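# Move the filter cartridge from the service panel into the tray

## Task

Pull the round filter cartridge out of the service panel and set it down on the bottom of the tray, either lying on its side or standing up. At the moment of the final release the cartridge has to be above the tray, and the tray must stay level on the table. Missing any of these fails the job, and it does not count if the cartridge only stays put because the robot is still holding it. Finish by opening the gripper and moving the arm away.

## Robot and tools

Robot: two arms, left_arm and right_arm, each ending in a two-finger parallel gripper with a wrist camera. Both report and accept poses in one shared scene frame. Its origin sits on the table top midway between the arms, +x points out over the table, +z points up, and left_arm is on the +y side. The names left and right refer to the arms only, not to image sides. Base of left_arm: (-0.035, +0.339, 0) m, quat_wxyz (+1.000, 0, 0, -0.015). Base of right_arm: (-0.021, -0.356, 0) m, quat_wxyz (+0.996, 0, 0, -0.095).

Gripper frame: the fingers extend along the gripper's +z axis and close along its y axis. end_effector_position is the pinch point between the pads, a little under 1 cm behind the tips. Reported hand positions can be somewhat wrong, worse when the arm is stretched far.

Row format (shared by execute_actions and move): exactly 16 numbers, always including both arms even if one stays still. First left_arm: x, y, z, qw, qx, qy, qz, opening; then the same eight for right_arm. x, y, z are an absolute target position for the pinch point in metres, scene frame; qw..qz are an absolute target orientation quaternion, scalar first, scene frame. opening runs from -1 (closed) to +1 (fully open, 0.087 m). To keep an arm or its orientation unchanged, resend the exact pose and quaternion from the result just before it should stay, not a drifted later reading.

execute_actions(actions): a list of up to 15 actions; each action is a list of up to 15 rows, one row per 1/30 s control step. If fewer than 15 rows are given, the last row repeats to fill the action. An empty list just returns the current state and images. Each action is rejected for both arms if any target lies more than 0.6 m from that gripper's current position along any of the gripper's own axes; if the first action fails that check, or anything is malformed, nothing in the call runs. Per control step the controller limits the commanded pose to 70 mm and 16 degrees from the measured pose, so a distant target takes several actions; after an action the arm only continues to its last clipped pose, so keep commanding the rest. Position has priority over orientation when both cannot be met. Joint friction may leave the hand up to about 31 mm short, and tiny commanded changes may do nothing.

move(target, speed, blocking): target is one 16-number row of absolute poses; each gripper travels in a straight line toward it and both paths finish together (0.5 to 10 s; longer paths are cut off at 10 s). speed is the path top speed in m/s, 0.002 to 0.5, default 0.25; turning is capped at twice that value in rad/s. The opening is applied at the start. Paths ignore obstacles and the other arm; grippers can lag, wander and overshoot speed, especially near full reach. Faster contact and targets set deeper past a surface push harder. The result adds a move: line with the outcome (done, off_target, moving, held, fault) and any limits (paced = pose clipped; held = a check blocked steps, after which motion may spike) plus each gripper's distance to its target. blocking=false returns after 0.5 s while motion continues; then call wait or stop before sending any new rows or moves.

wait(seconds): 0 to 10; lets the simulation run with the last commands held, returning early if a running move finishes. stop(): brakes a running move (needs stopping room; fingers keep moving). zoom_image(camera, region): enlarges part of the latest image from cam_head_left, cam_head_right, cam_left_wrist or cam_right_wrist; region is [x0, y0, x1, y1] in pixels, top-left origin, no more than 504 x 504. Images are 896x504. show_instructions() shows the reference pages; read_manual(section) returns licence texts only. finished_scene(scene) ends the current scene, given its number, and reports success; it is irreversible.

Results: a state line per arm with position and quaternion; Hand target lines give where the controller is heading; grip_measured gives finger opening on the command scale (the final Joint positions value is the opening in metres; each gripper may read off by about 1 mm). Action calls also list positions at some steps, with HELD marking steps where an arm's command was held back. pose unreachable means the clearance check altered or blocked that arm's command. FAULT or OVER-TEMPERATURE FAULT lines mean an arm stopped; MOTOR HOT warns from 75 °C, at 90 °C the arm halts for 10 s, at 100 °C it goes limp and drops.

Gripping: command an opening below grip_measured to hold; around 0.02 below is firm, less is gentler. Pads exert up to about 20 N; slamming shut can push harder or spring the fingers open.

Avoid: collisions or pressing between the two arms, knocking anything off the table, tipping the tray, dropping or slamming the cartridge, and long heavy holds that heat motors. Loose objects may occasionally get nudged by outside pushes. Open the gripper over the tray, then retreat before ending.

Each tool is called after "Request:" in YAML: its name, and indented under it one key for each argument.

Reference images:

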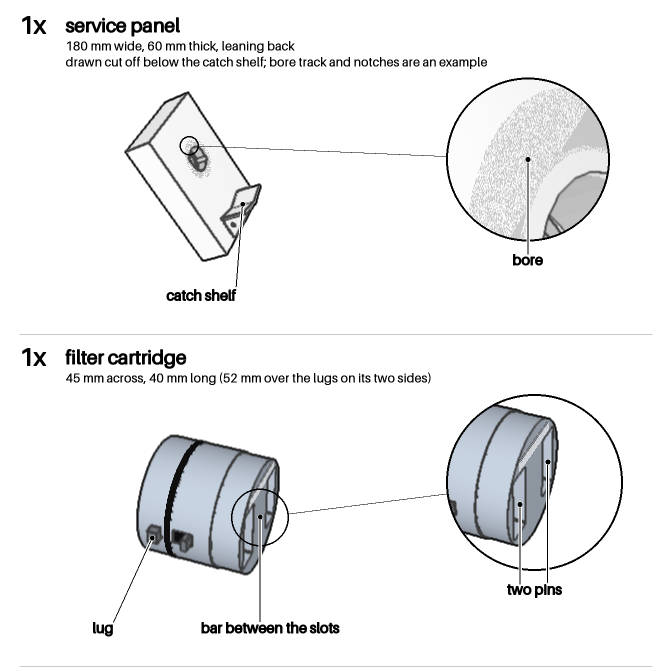

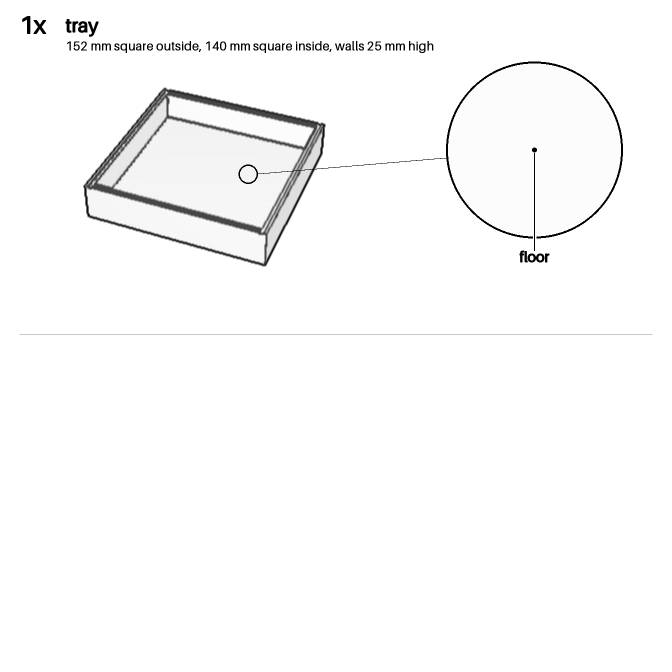

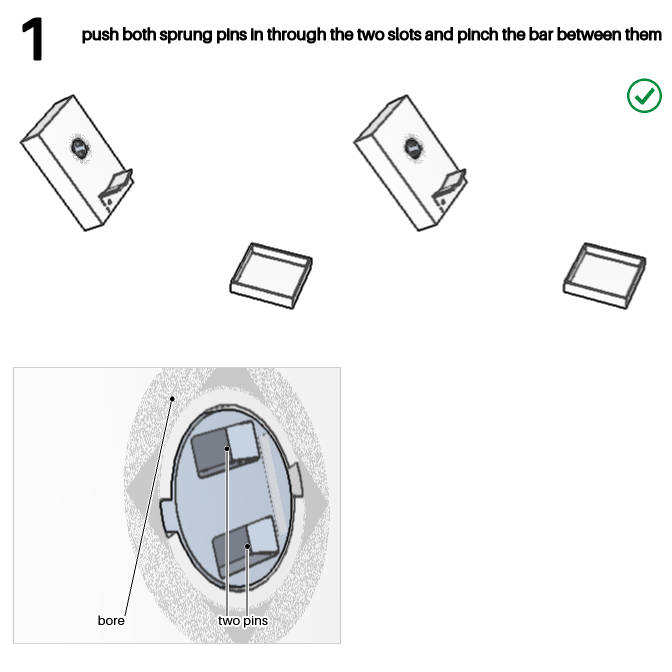

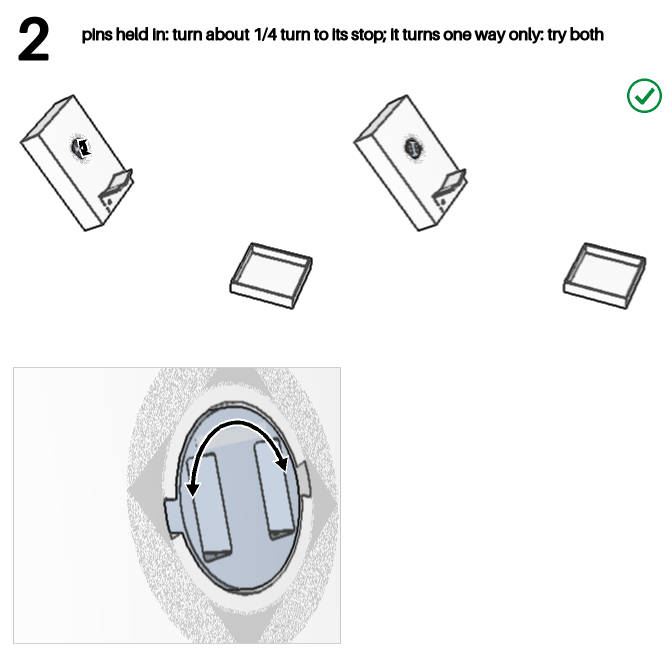

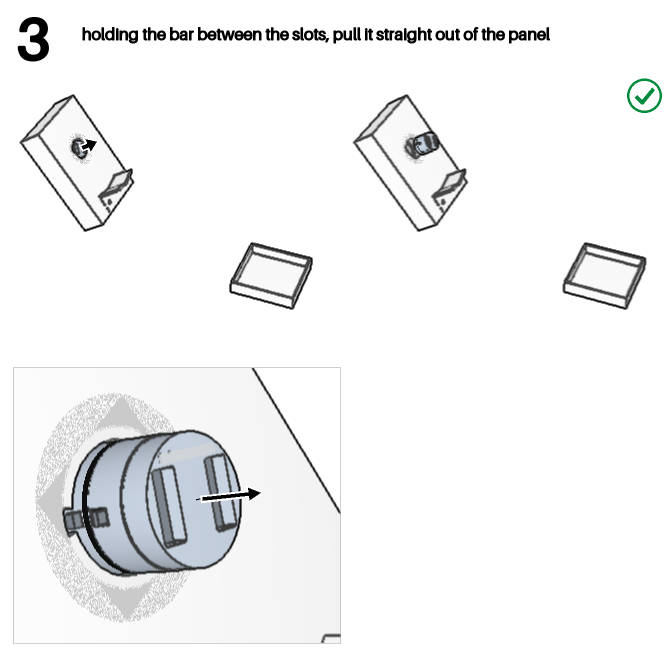

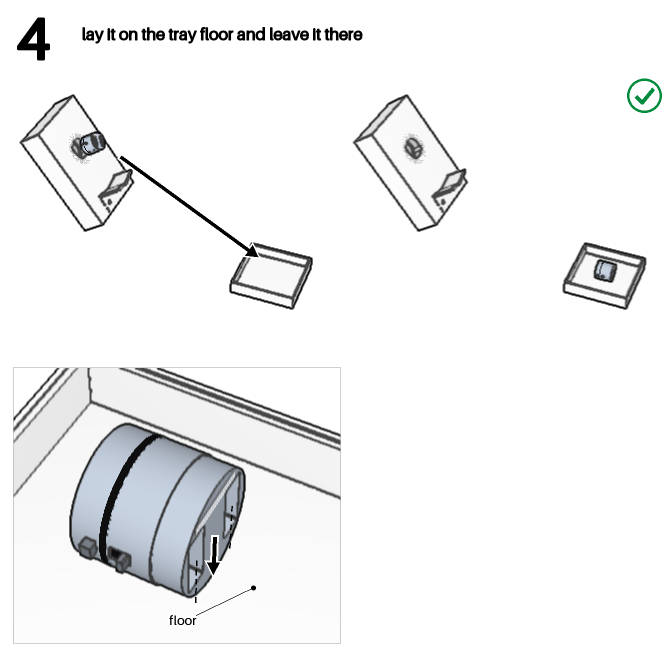

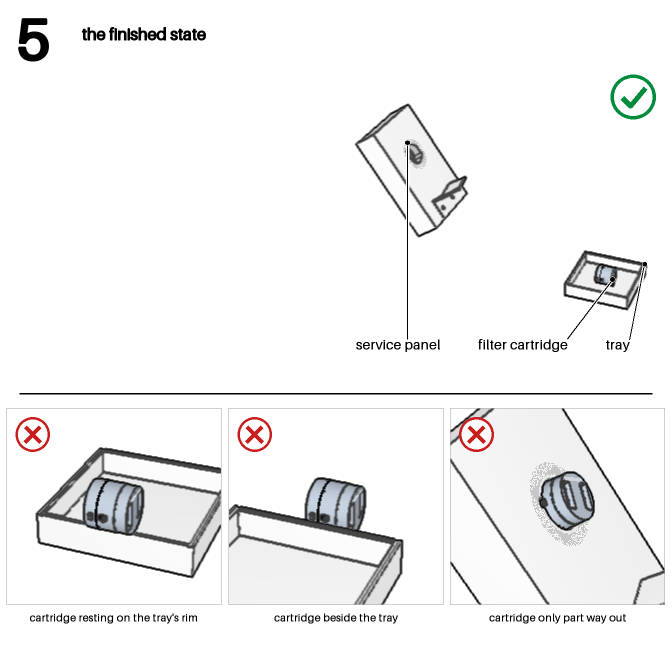

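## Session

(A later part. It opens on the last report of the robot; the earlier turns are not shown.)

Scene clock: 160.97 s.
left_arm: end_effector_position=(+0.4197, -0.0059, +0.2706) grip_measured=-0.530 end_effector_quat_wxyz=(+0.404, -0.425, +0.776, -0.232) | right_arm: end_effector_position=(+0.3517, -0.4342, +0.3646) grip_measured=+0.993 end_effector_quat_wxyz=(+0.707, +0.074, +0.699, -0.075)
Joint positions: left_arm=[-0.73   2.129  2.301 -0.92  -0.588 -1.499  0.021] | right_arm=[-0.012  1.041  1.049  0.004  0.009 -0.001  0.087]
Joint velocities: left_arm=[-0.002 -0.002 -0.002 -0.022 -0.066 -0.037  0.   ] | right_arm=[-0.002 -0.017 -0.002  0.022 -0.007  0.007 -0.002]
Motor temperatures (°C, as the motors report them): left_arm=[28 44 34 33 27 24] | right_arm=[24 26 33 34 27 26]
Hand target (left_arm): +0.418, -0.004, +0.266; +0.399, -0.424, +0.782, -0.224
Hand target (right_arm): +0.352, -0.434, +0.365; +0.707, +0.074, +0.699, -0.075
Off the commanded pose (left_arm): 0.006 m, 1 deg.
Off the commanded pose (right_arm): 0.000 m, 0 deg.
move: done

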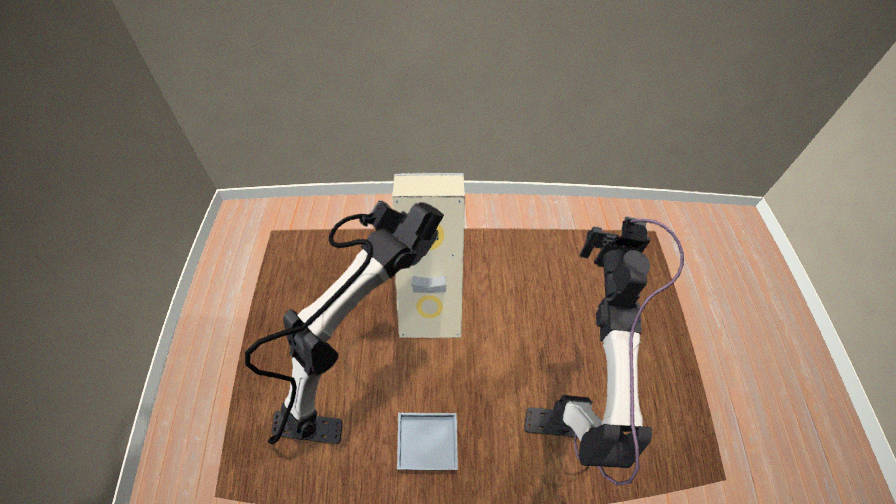

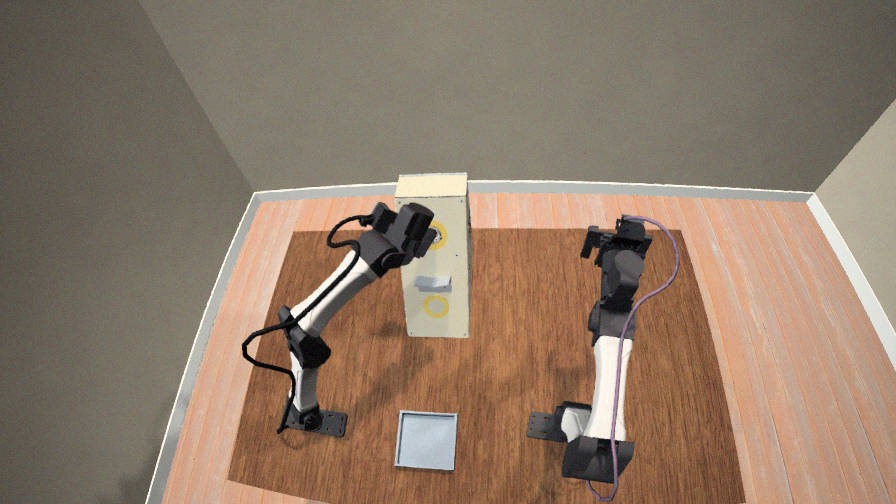

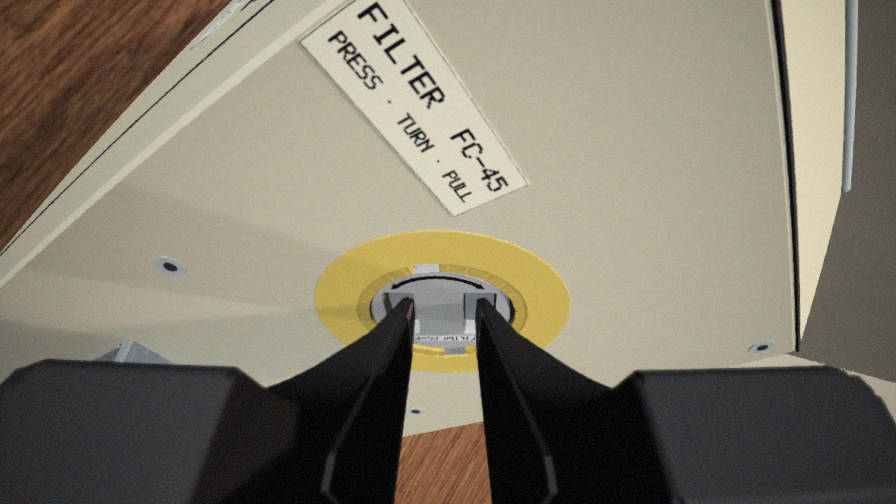

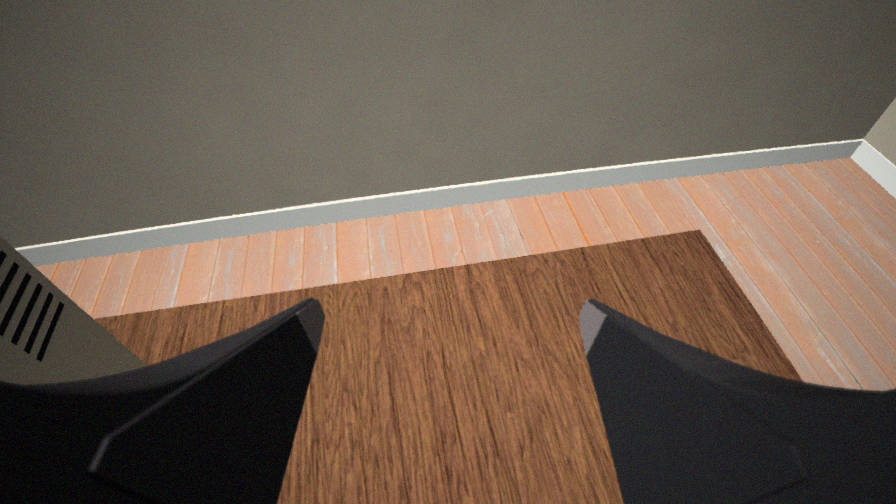

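Request:
move:
  target: [0.4373,0.0016,0.256,0.4091,-0.4352,0.7714,-0.2198,-0.53,0.3517,-0.4342,0.3646,0.707,0.074,0.699,-0.075,1]
  speed: 0.05

Request:
zoom_image:
  camera: "cam_left_wrist"
  region: [320, 170, 580, 390]

Scene clock: 166.47 s.
left_arm: end_effector_position=(+0.4228, -0.0039, +0.2711) grip_measured=-0.530 end_effector_quat_wxyz=(+0.404, -0.428, +0.774, -0.234) | right_arm: end_effector_position=(+0.3517, -0.4342, +0.3646) grip_measured=+0.993 end_effector_quat_wxyz=(+0.707, +0.074, +0.699, -0.075)
Joint positions: left_arm=[-0.723  2.13   2.301 -0.914 -0.585 -1.499  0.021] | right_arm=[-0.012  1.041  1.049  0.004  0.009 -0.001  0.087]
Joint velocities: left_arm=[ 0.007 -0.017  0.007  0.007 -0.037 -0.007  0.   ] | right_arm=[-0.007 -0.017 -0.007 -0.037  0.037 -0.022 -0.001]
Motor temperatures (°C, as the motors report them): left_arm=[28 44 34 33 27 24] | right_arm=[24 26 33 34 27 26]
Hand target (left_arm): +0.437, +0.002, +0.256; +0.409, -0.435, +0.771, -0.220
Hand target (right_arm): +0.352, -0.434, +0.365; +0.707, +0.074, +0.699, -0.075
Off the commanded pose (left_arm): 0.022 m, 2 deg.
Off the commanded pose (right_arm): 0.000 m, 0 deg.
move: off_target (left_arm)

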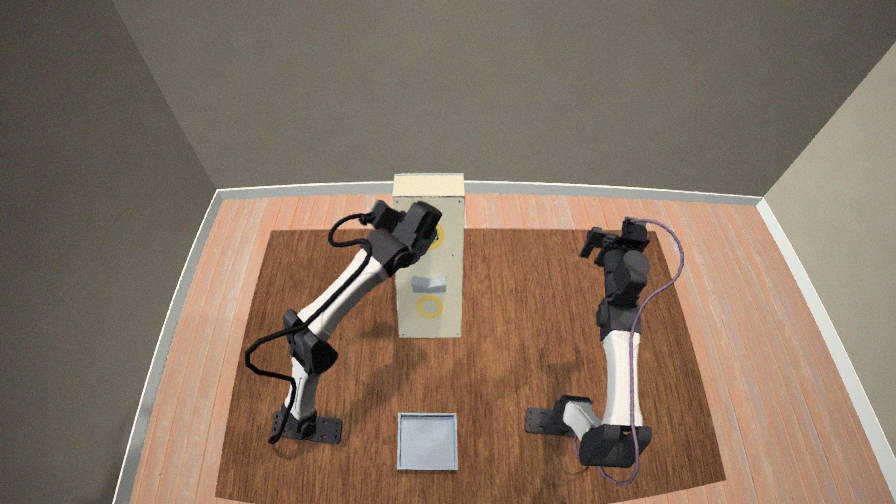

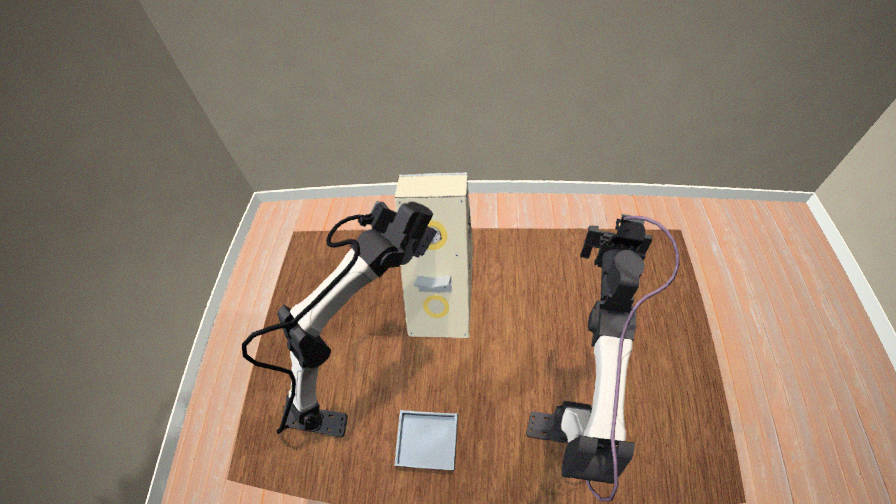

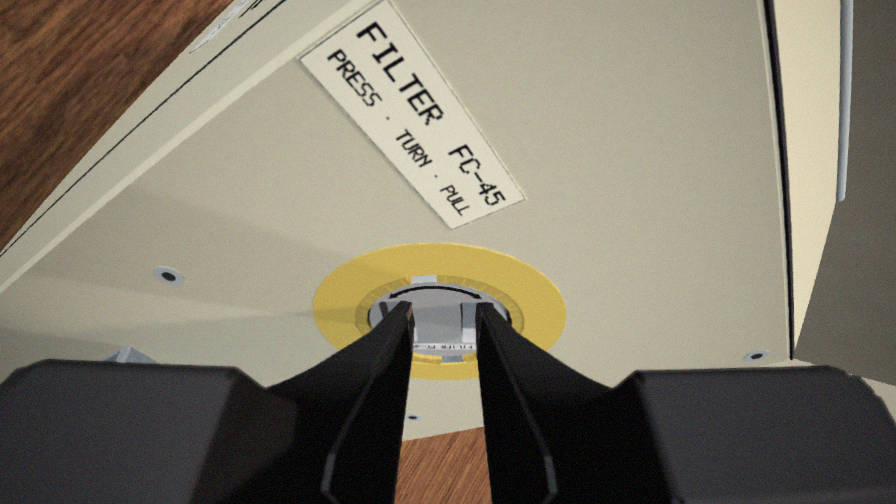

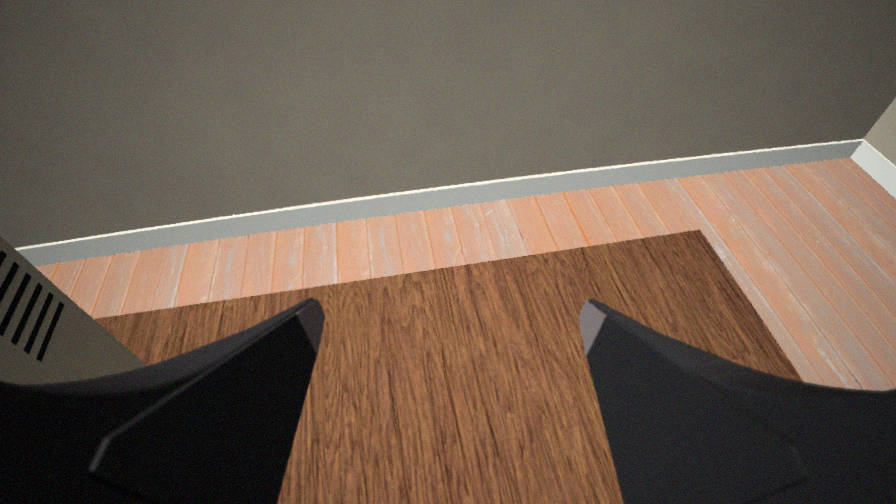

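Region (320, 170, 580, 390) of cam_left_wrist's 896x504 image, scaled by 1.938, with more detail than that image has; it fills the top 426 rows of this view, and the rest is white.

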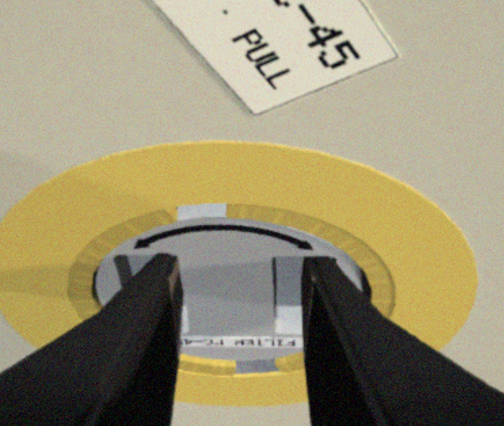

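Request:
move:
  target: [0.4265,-0.0067,0.2546,0.400,-0.4263,0.7808,-0.2213,-0.53,0.3517,-0.4342,0.3646,0.707,0.074,0.699,-0.075,1]
  speed: 0.03

Request:
zoom_image:
  camera: "cam_left_wrist"
  region: [320, 170, 580, 390]

Scene clock: 170.10 s.
left_arm: end_effector_position=(+0.4226, -0.0042, +0.2710) grip_measured=-0.530 end_effector_quat_wxyz=(+0.403, -0.428, +0.774, -0.234) | right_arm: end_effector_position=(+0.3517, -0.4342, +0.3646) grip_measured=+0.993 end_effector_quat_wxyz=(+0.707, +0.074, +0.699, -0.075)
Joint positions: left_arm=[-0.723  2.13   2.301 -0.914 -0.583 -1.499  0.021] | right_arm=[-0.012  1.041  1.049  0.004  0.009 -0.001  0.087]
Joint velocities: left_arm=[ 0.002  0.002  0.022 -0.022 -0.022 -0.037  0.   ] | right_arm=[-0.012  0.007 -0.022 -0.066 -0.007 -0.022 -0.001]
Motor temperatures (°C, as the motors report them): left_arm=[28 44 34 34 27 24] | right_arm=[24 26 33 34 27 26]
Hand target (left_arm): +0.426, -0.007, +0.255; +0.400, -0.426, +0.781, -0.221
Hand target (right_arm): +0.352, -0.434, +0.365; +0.707, +0.074, +0.699, -0.075
Off the commanded pose (left_arm): 0.017 m, 2 deg.
Off the commanded pose (right_arm): 0.000 m, 0 deg.
move: off_target (left_arm)

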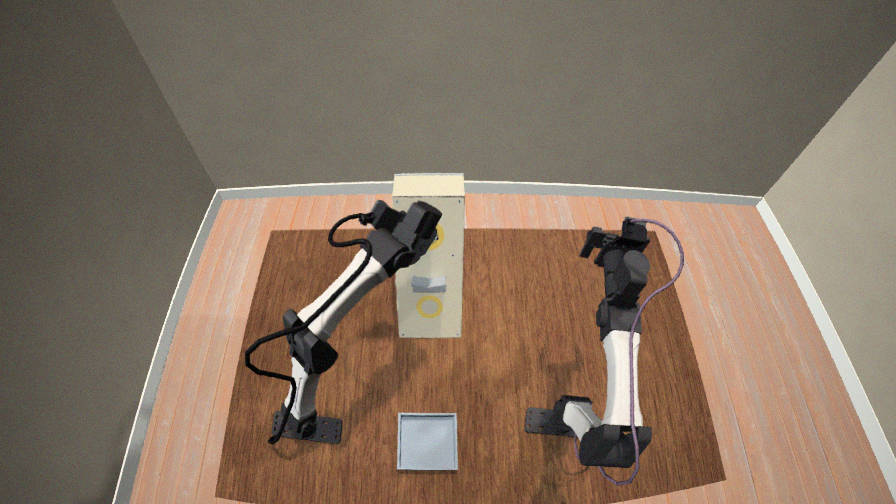

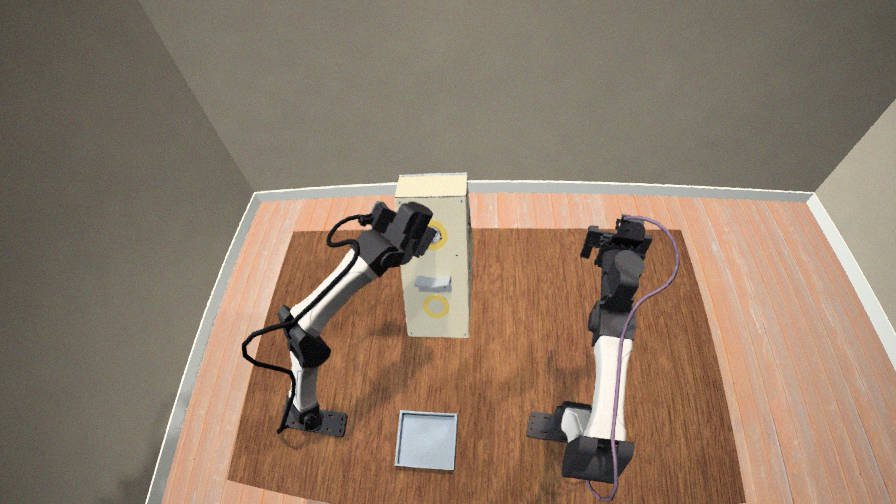

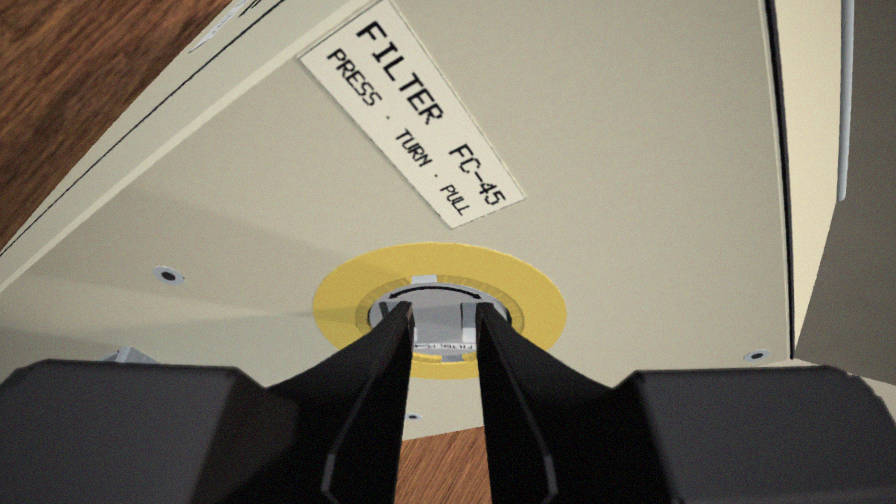

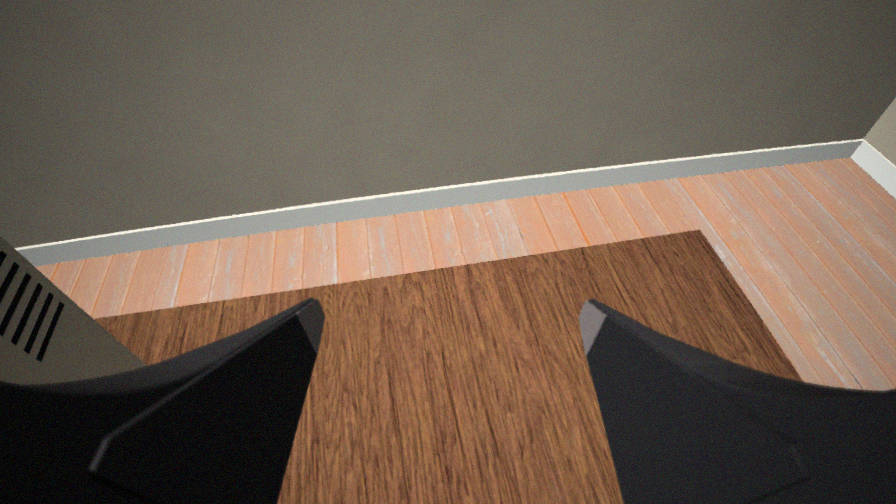

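Region (320, 170, 580, 390) of cam_left_wrist's 896x504 image, scaled by 1.938, with more detail than that image has; it fills the top 426 rows of this view, and the rest is white.

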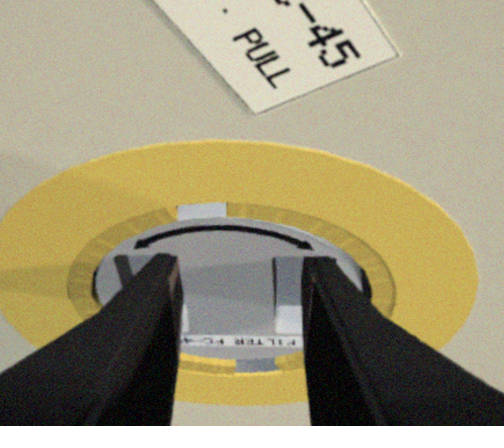

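Request:
execute_actions:
  actions: []

Scene clock: 180.17 s.
left_arm: end_effector_position=(+0.4226, -0.0042, +0.2710) grip_measured=-0.530 end_effector_quat_wxyz=(+0.403, -0.428, +0.774, -0.234) | right_arm: end_effector_position=(+0.3517, -0.4342, +0.3646) grip_measured=+0.993 end_effector_quat_wxyz=(+0.707, +0.074, +0.699, -0.075)
Joint positions: left_arm=[-0.723  2.13   2.301 -0.914 -0.583 -1.499  0.021] | right_arm=[-0.012  1.041  1.049  0.004  0.009 -0.001  0.087]
Joint velocities: left_arm=[-0.002  0.007 -0.002 -0.007  0.007 -0.007 -0.   ] | right_arm=[ 0.007 -0.002 -0.007 -0.051 -0.095  0.007  0.   ]
Motor temperatures (°C, as the motors report them): left_arm=[28 44 35 34 27 24] | right_arm=[24 26 33 34 27 26]
Hand target (left_arm): +0.426, -0.007, +0.255; +0.400, -0.426, +0.781, -0.221
Hand target (right_arm): +0.352, -0.434, +0.365; +0.707, +0.074, +0.699, -0.075
Off the commanded pose (left_arm): 0.017 m, 2 deg.
Off the commanded pose (right_arm): 0.000 m, 0 deg.

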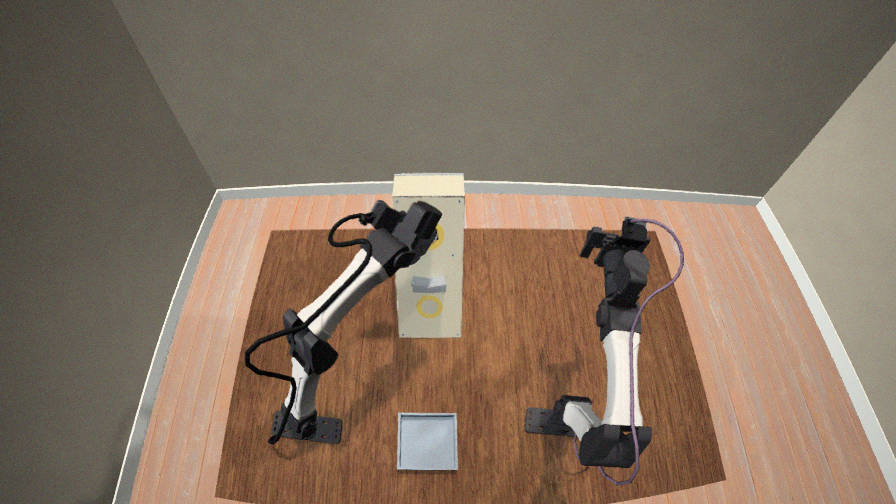

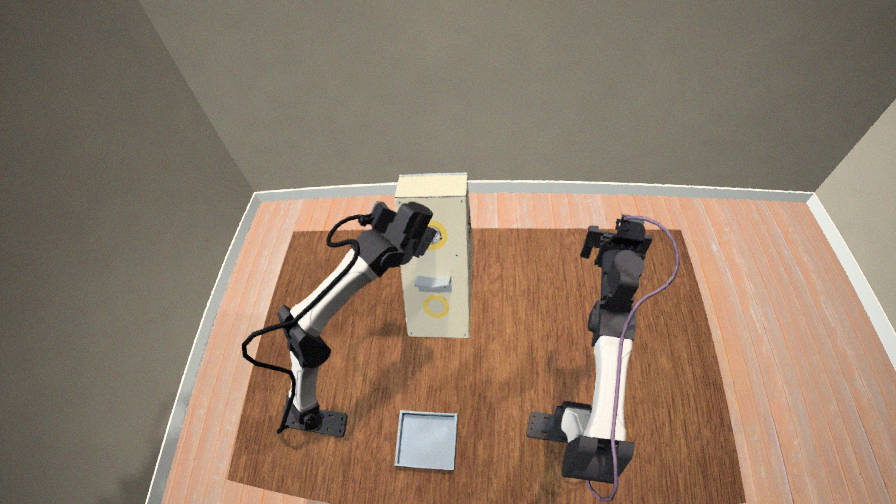

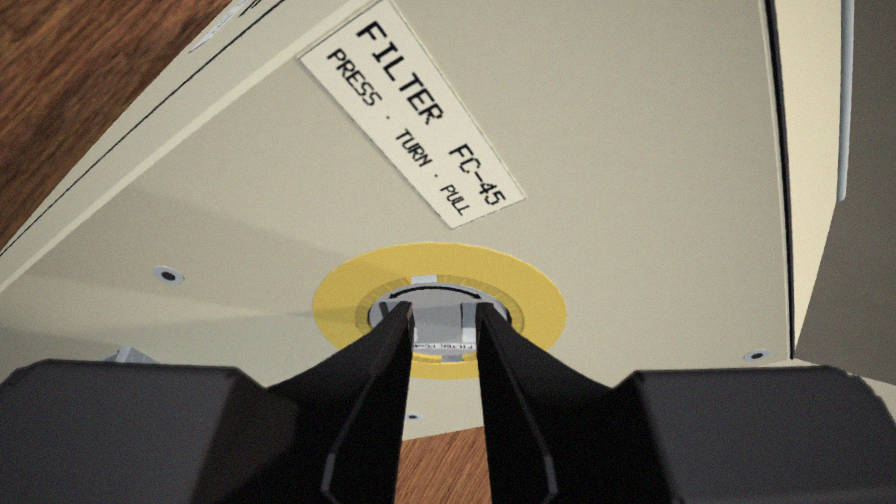

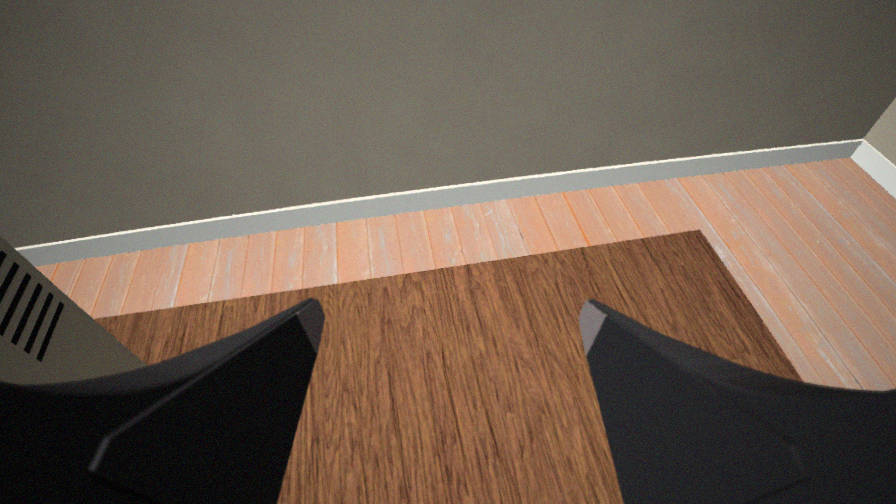

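Request:
execute_actions:
  actions:
    - [[0.4183,-0.0035,0.2640,0.3913,-0.4239,0.7847,-0.2257,-0.53,0.3517,-0.4342,0.3646,0.707,0.074,0.699,-0.075,1]]

Request:
zoom_image:
  camera: "cam_left_wrist"
  region: [320,170,580,390]

Scene clock: 185.07 s.
left_arm: end_effector_position=(+0.4196, -0.0051, +0.2680) grip_measured=-0.530 end_effector_quat_wxyz=(+0.396, -0.425, +0.780, -0.232) | right_arm: end_effector_position=(+0.3517, -0.4342, +0.3646) grip_measured=+0.993 end_effector_quat_wxyz=(+0.707, +0.074, +0.699, -0.075)
Joint positions: left_arm=[-0.723  2.13   2.301 -0.928 -0.567 -1.499  0.021] | right_arm=[-0.012  1.041  1.049  0.004  0.009 -0.001  0.087]
Joint velocities: left_arm=[-0.002  0.012 -0.007 -0.007 -0.051 -0.051 -0.001] | right_arm=[ 0.012 -0.012  0.002  0.022  0.022  0.007  0.001]
Motor temperatures (°C, as the motors report them): left_arm=[28 44 35 34 27 24] | right_arm=[24 26 33 35 27 26]
Hand target (left_arm): +0.418, -0.004, +0.264; +0.391, -0.424, +0.785, -0.226
Hand target (right_arm): +0.352, -0.434, +0.365; +0.707, +0.074, +0.699, -0.075
Off the commanded pose (left_arm): 0.005 m, 1 deg.
Off the commanded pose (right_arm): 0.000 m, 0 deg.
Step readings (end_effector_position):
0: left_arm (+0.4226, -0.0042, +0.2710) | right_arm (+0.3517, -0.4342, +0.3646)
1: left_arm (+0.4221, -0.0045, +0.2706) | right_arm (+0.3517, -0.4342, +0.3646)
2: left_arm (+0.4218, -0.0048, +0.2703) | right_arm (+0.3517, -0.4342, +0.3646)
4: left_arm (+0.4212, -0.0050, +0.2697) | right_arm (+0.3517, -0.4342, +0.3646)
8: left_arm (+0.4202, -0.0051, +0.2687) | right_arm (+0.3517, -0.4342, +0.3646)
15: end_effector_position above

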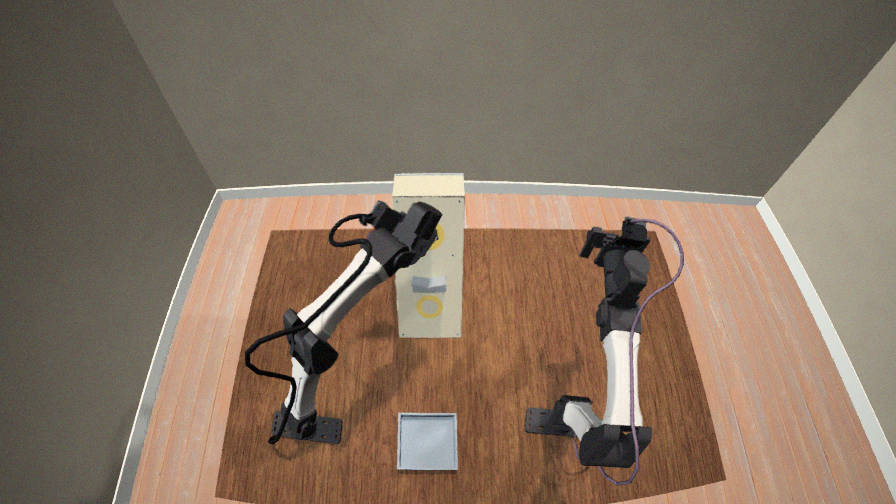

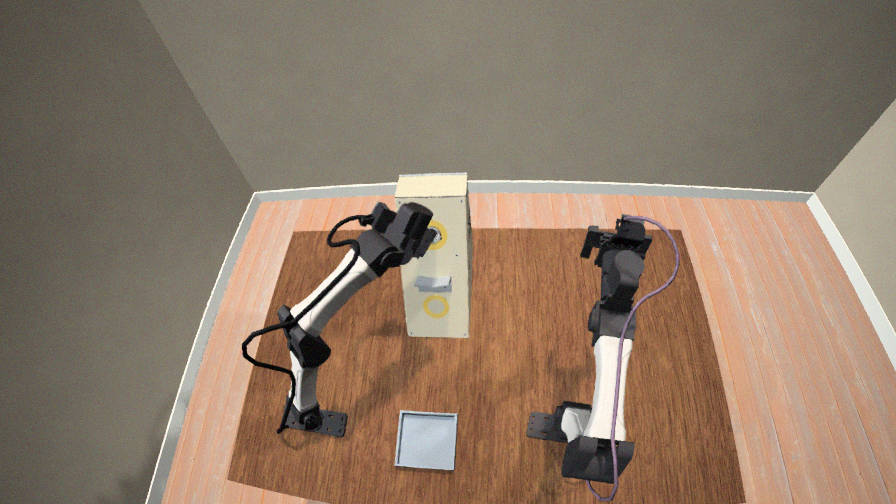

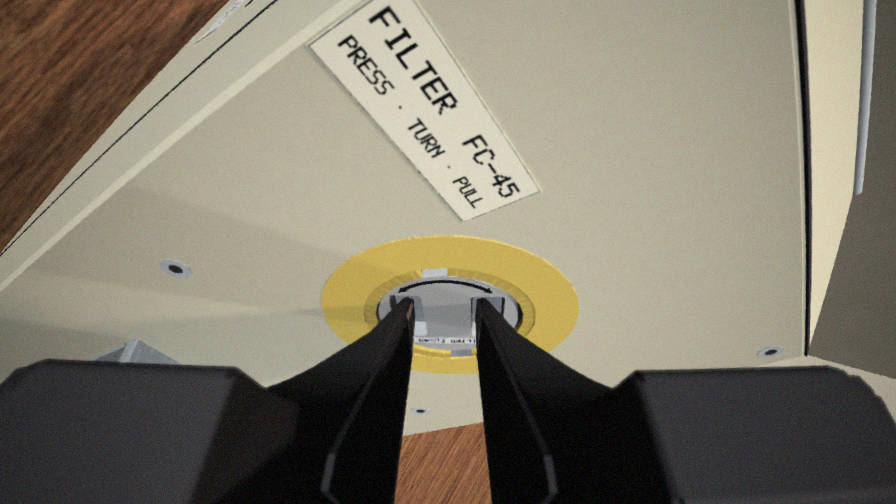

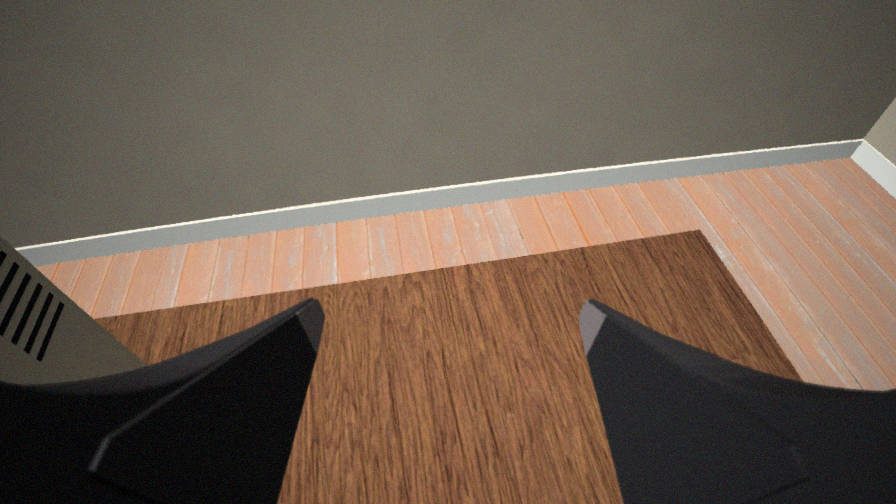

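Region (320, 170, 580, 390) of cam_left_wrist's 896x504 image, scaled by 1.938, with more detail than that image has; it fills the top 426 rows of this view, and the rest is white.

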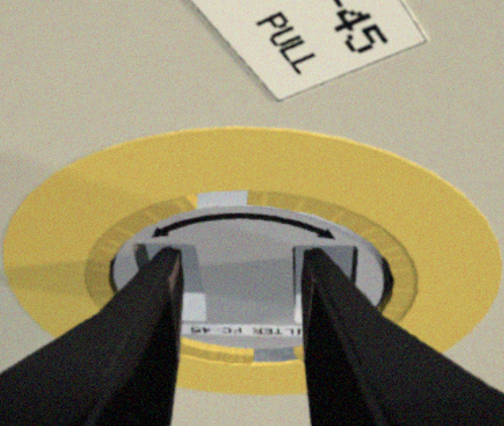

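Request:
execute_actions:
  actions:
    - [[0.424,-0.0051,0.2655,0.3966,-0.427,0.779,-0.231,-0.53,0.3517,-0.4342,0.3646,0.707,0.074,0.699,-0.075,1],[0.428,-0.0051,0.263,0.397,-0.4285,0.778,-0.230,-0.53,0.3517,-0.4342,0.3646,0.707,0.074,0.699,-0.075,1],[0.4325,-0.0051,0.2605,0.3976,-0.430,0.7773,-0.2294,-0.53,0.3517,-0.4342,0.3646,0.707,0.074,0.699,-0.075,1]]

Request:
zoom_image:
  camera: "cam_left_wrist"
  region: [320,170,580,390]

Scene clock: 189.67 s.
left_arm: end_effector_position=(+0.4204, -0.0059, +0.2667) grip_measured=-0.530 end_effector_quat_wxyz=(+0.395, -0.425, +0.781, -0.232) | right_arm: end_effector_position=(+0.3517, -0.4342, +0.3646) grip_measured=+0.993 end_effector_quat_wxyz=(+0.707, +0.074, +0.699, -0.075)
Joint positions: left_arm=[-0.723  2.134  2.301 -0.925 -0.567 -1.499  0.021] | right_arm=[-0.012  1.041  1.049  0.004  0.009 -0.001  0.087]
Joint velocities: left_arm=[ 0.002  0.002  0.012  0.007 -0.007 -0.007 -0.   ] | right_arm=[ 0.002  0.007  0.002  0.007  0.022 -0.007  0.   ]
Motor temperatures (°C, as the motors report them): left_arm=[28 44 35 34 27 24] | right_arm=[24 26 33 35 27 26]
Hand target (left_arm): +0.432, -0.005, +0.261; +0.398, -0.430, +0.777, -0.230
Hand target (right_arm): +0.352, -0.434, +0.365; +0.707, +0.074, +0.699, -0.075
Off the commanded pose (left_arm): 0.014 m, 1 deg.
Off the commanded pose (right_arm): 0.000 m, 0 deg.
Step readings (end_effector_position):
0: left_arm (+0.4195, -0.0051, +0.2679) | right_arm (+0.3517, -0.4342, +0.3646)
1: left_arm (+0.4195, -0.0051, +0.2679) | right_arm (+0.3517, -0.4342, +0.3646)
2: left_arm (+0.4195, -0.0051, +0.2679) | right_arm (+0.3517, -0.4342, +0.3646)
4: left_arm (+0.4201, -0.0056, +0.2671) | right_arm (+0.3517, -0.4342, +0.3646)
8: left_arm (+0.4204, -0.0059, +0.2667) | right_arm (+0.3517, -0.4342, +0.3646)
15: end_effector_position above

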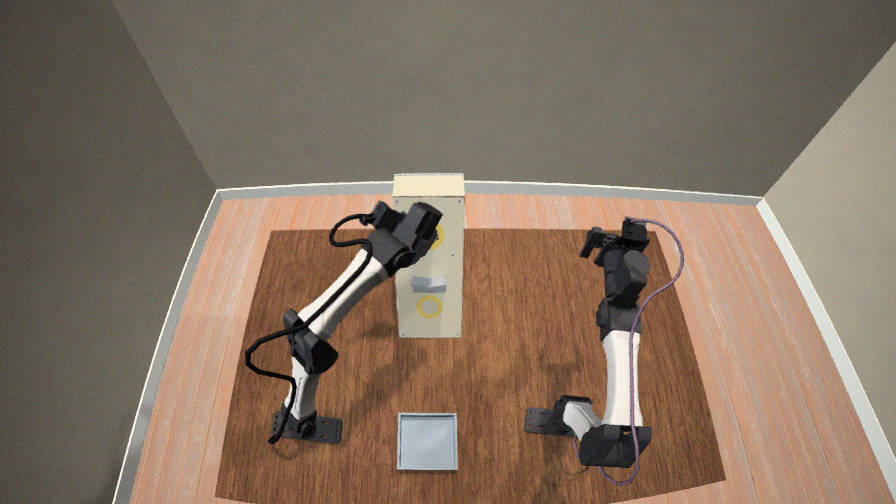

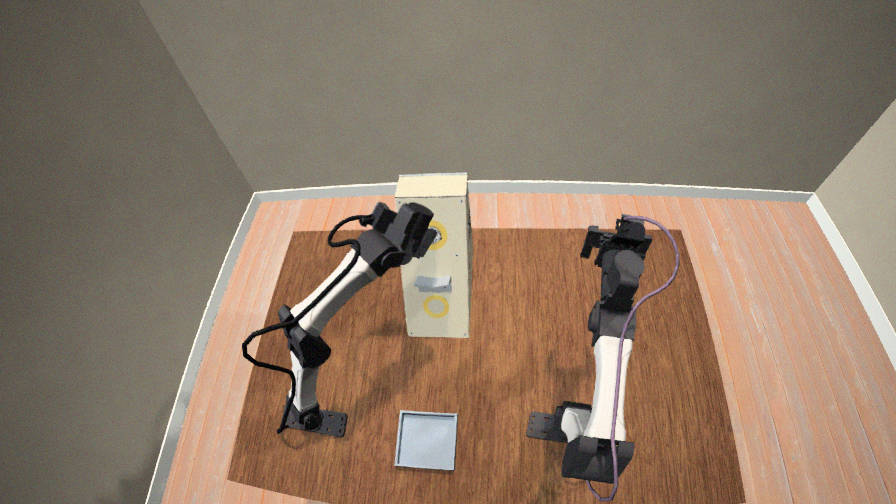

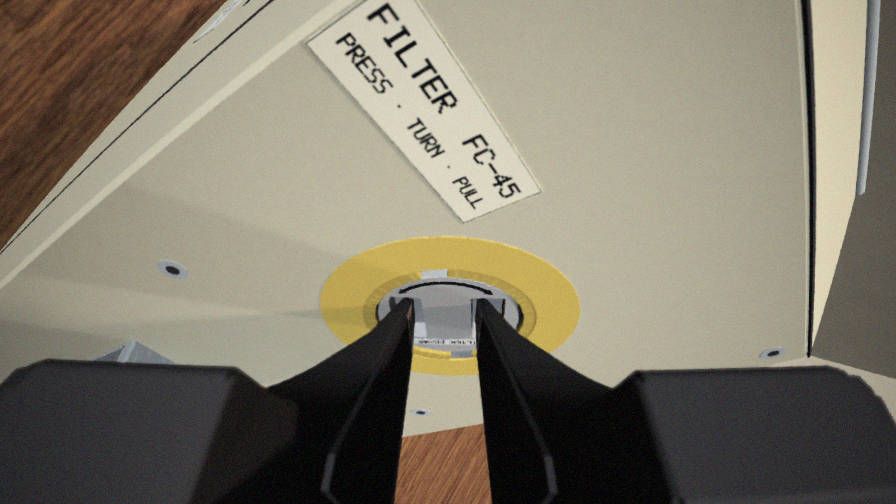

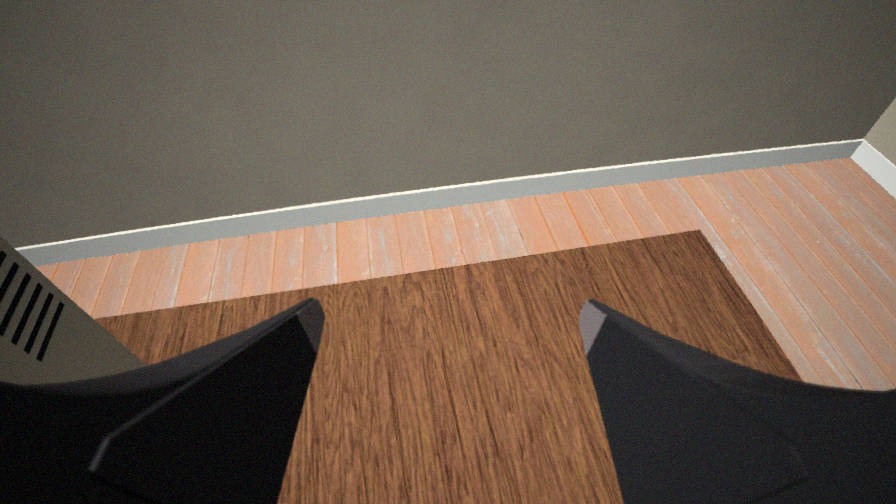

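Region (320, 170, 580, 390) of cam_left_wrist's 896x504 image, scaled by 1.938, with more detail than that image has; it fills the top 426 rows of this view, and the rest is white.

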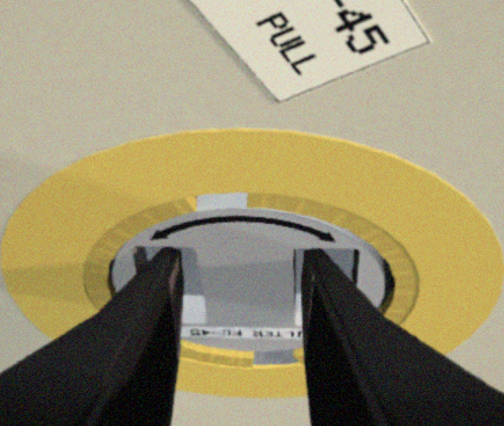

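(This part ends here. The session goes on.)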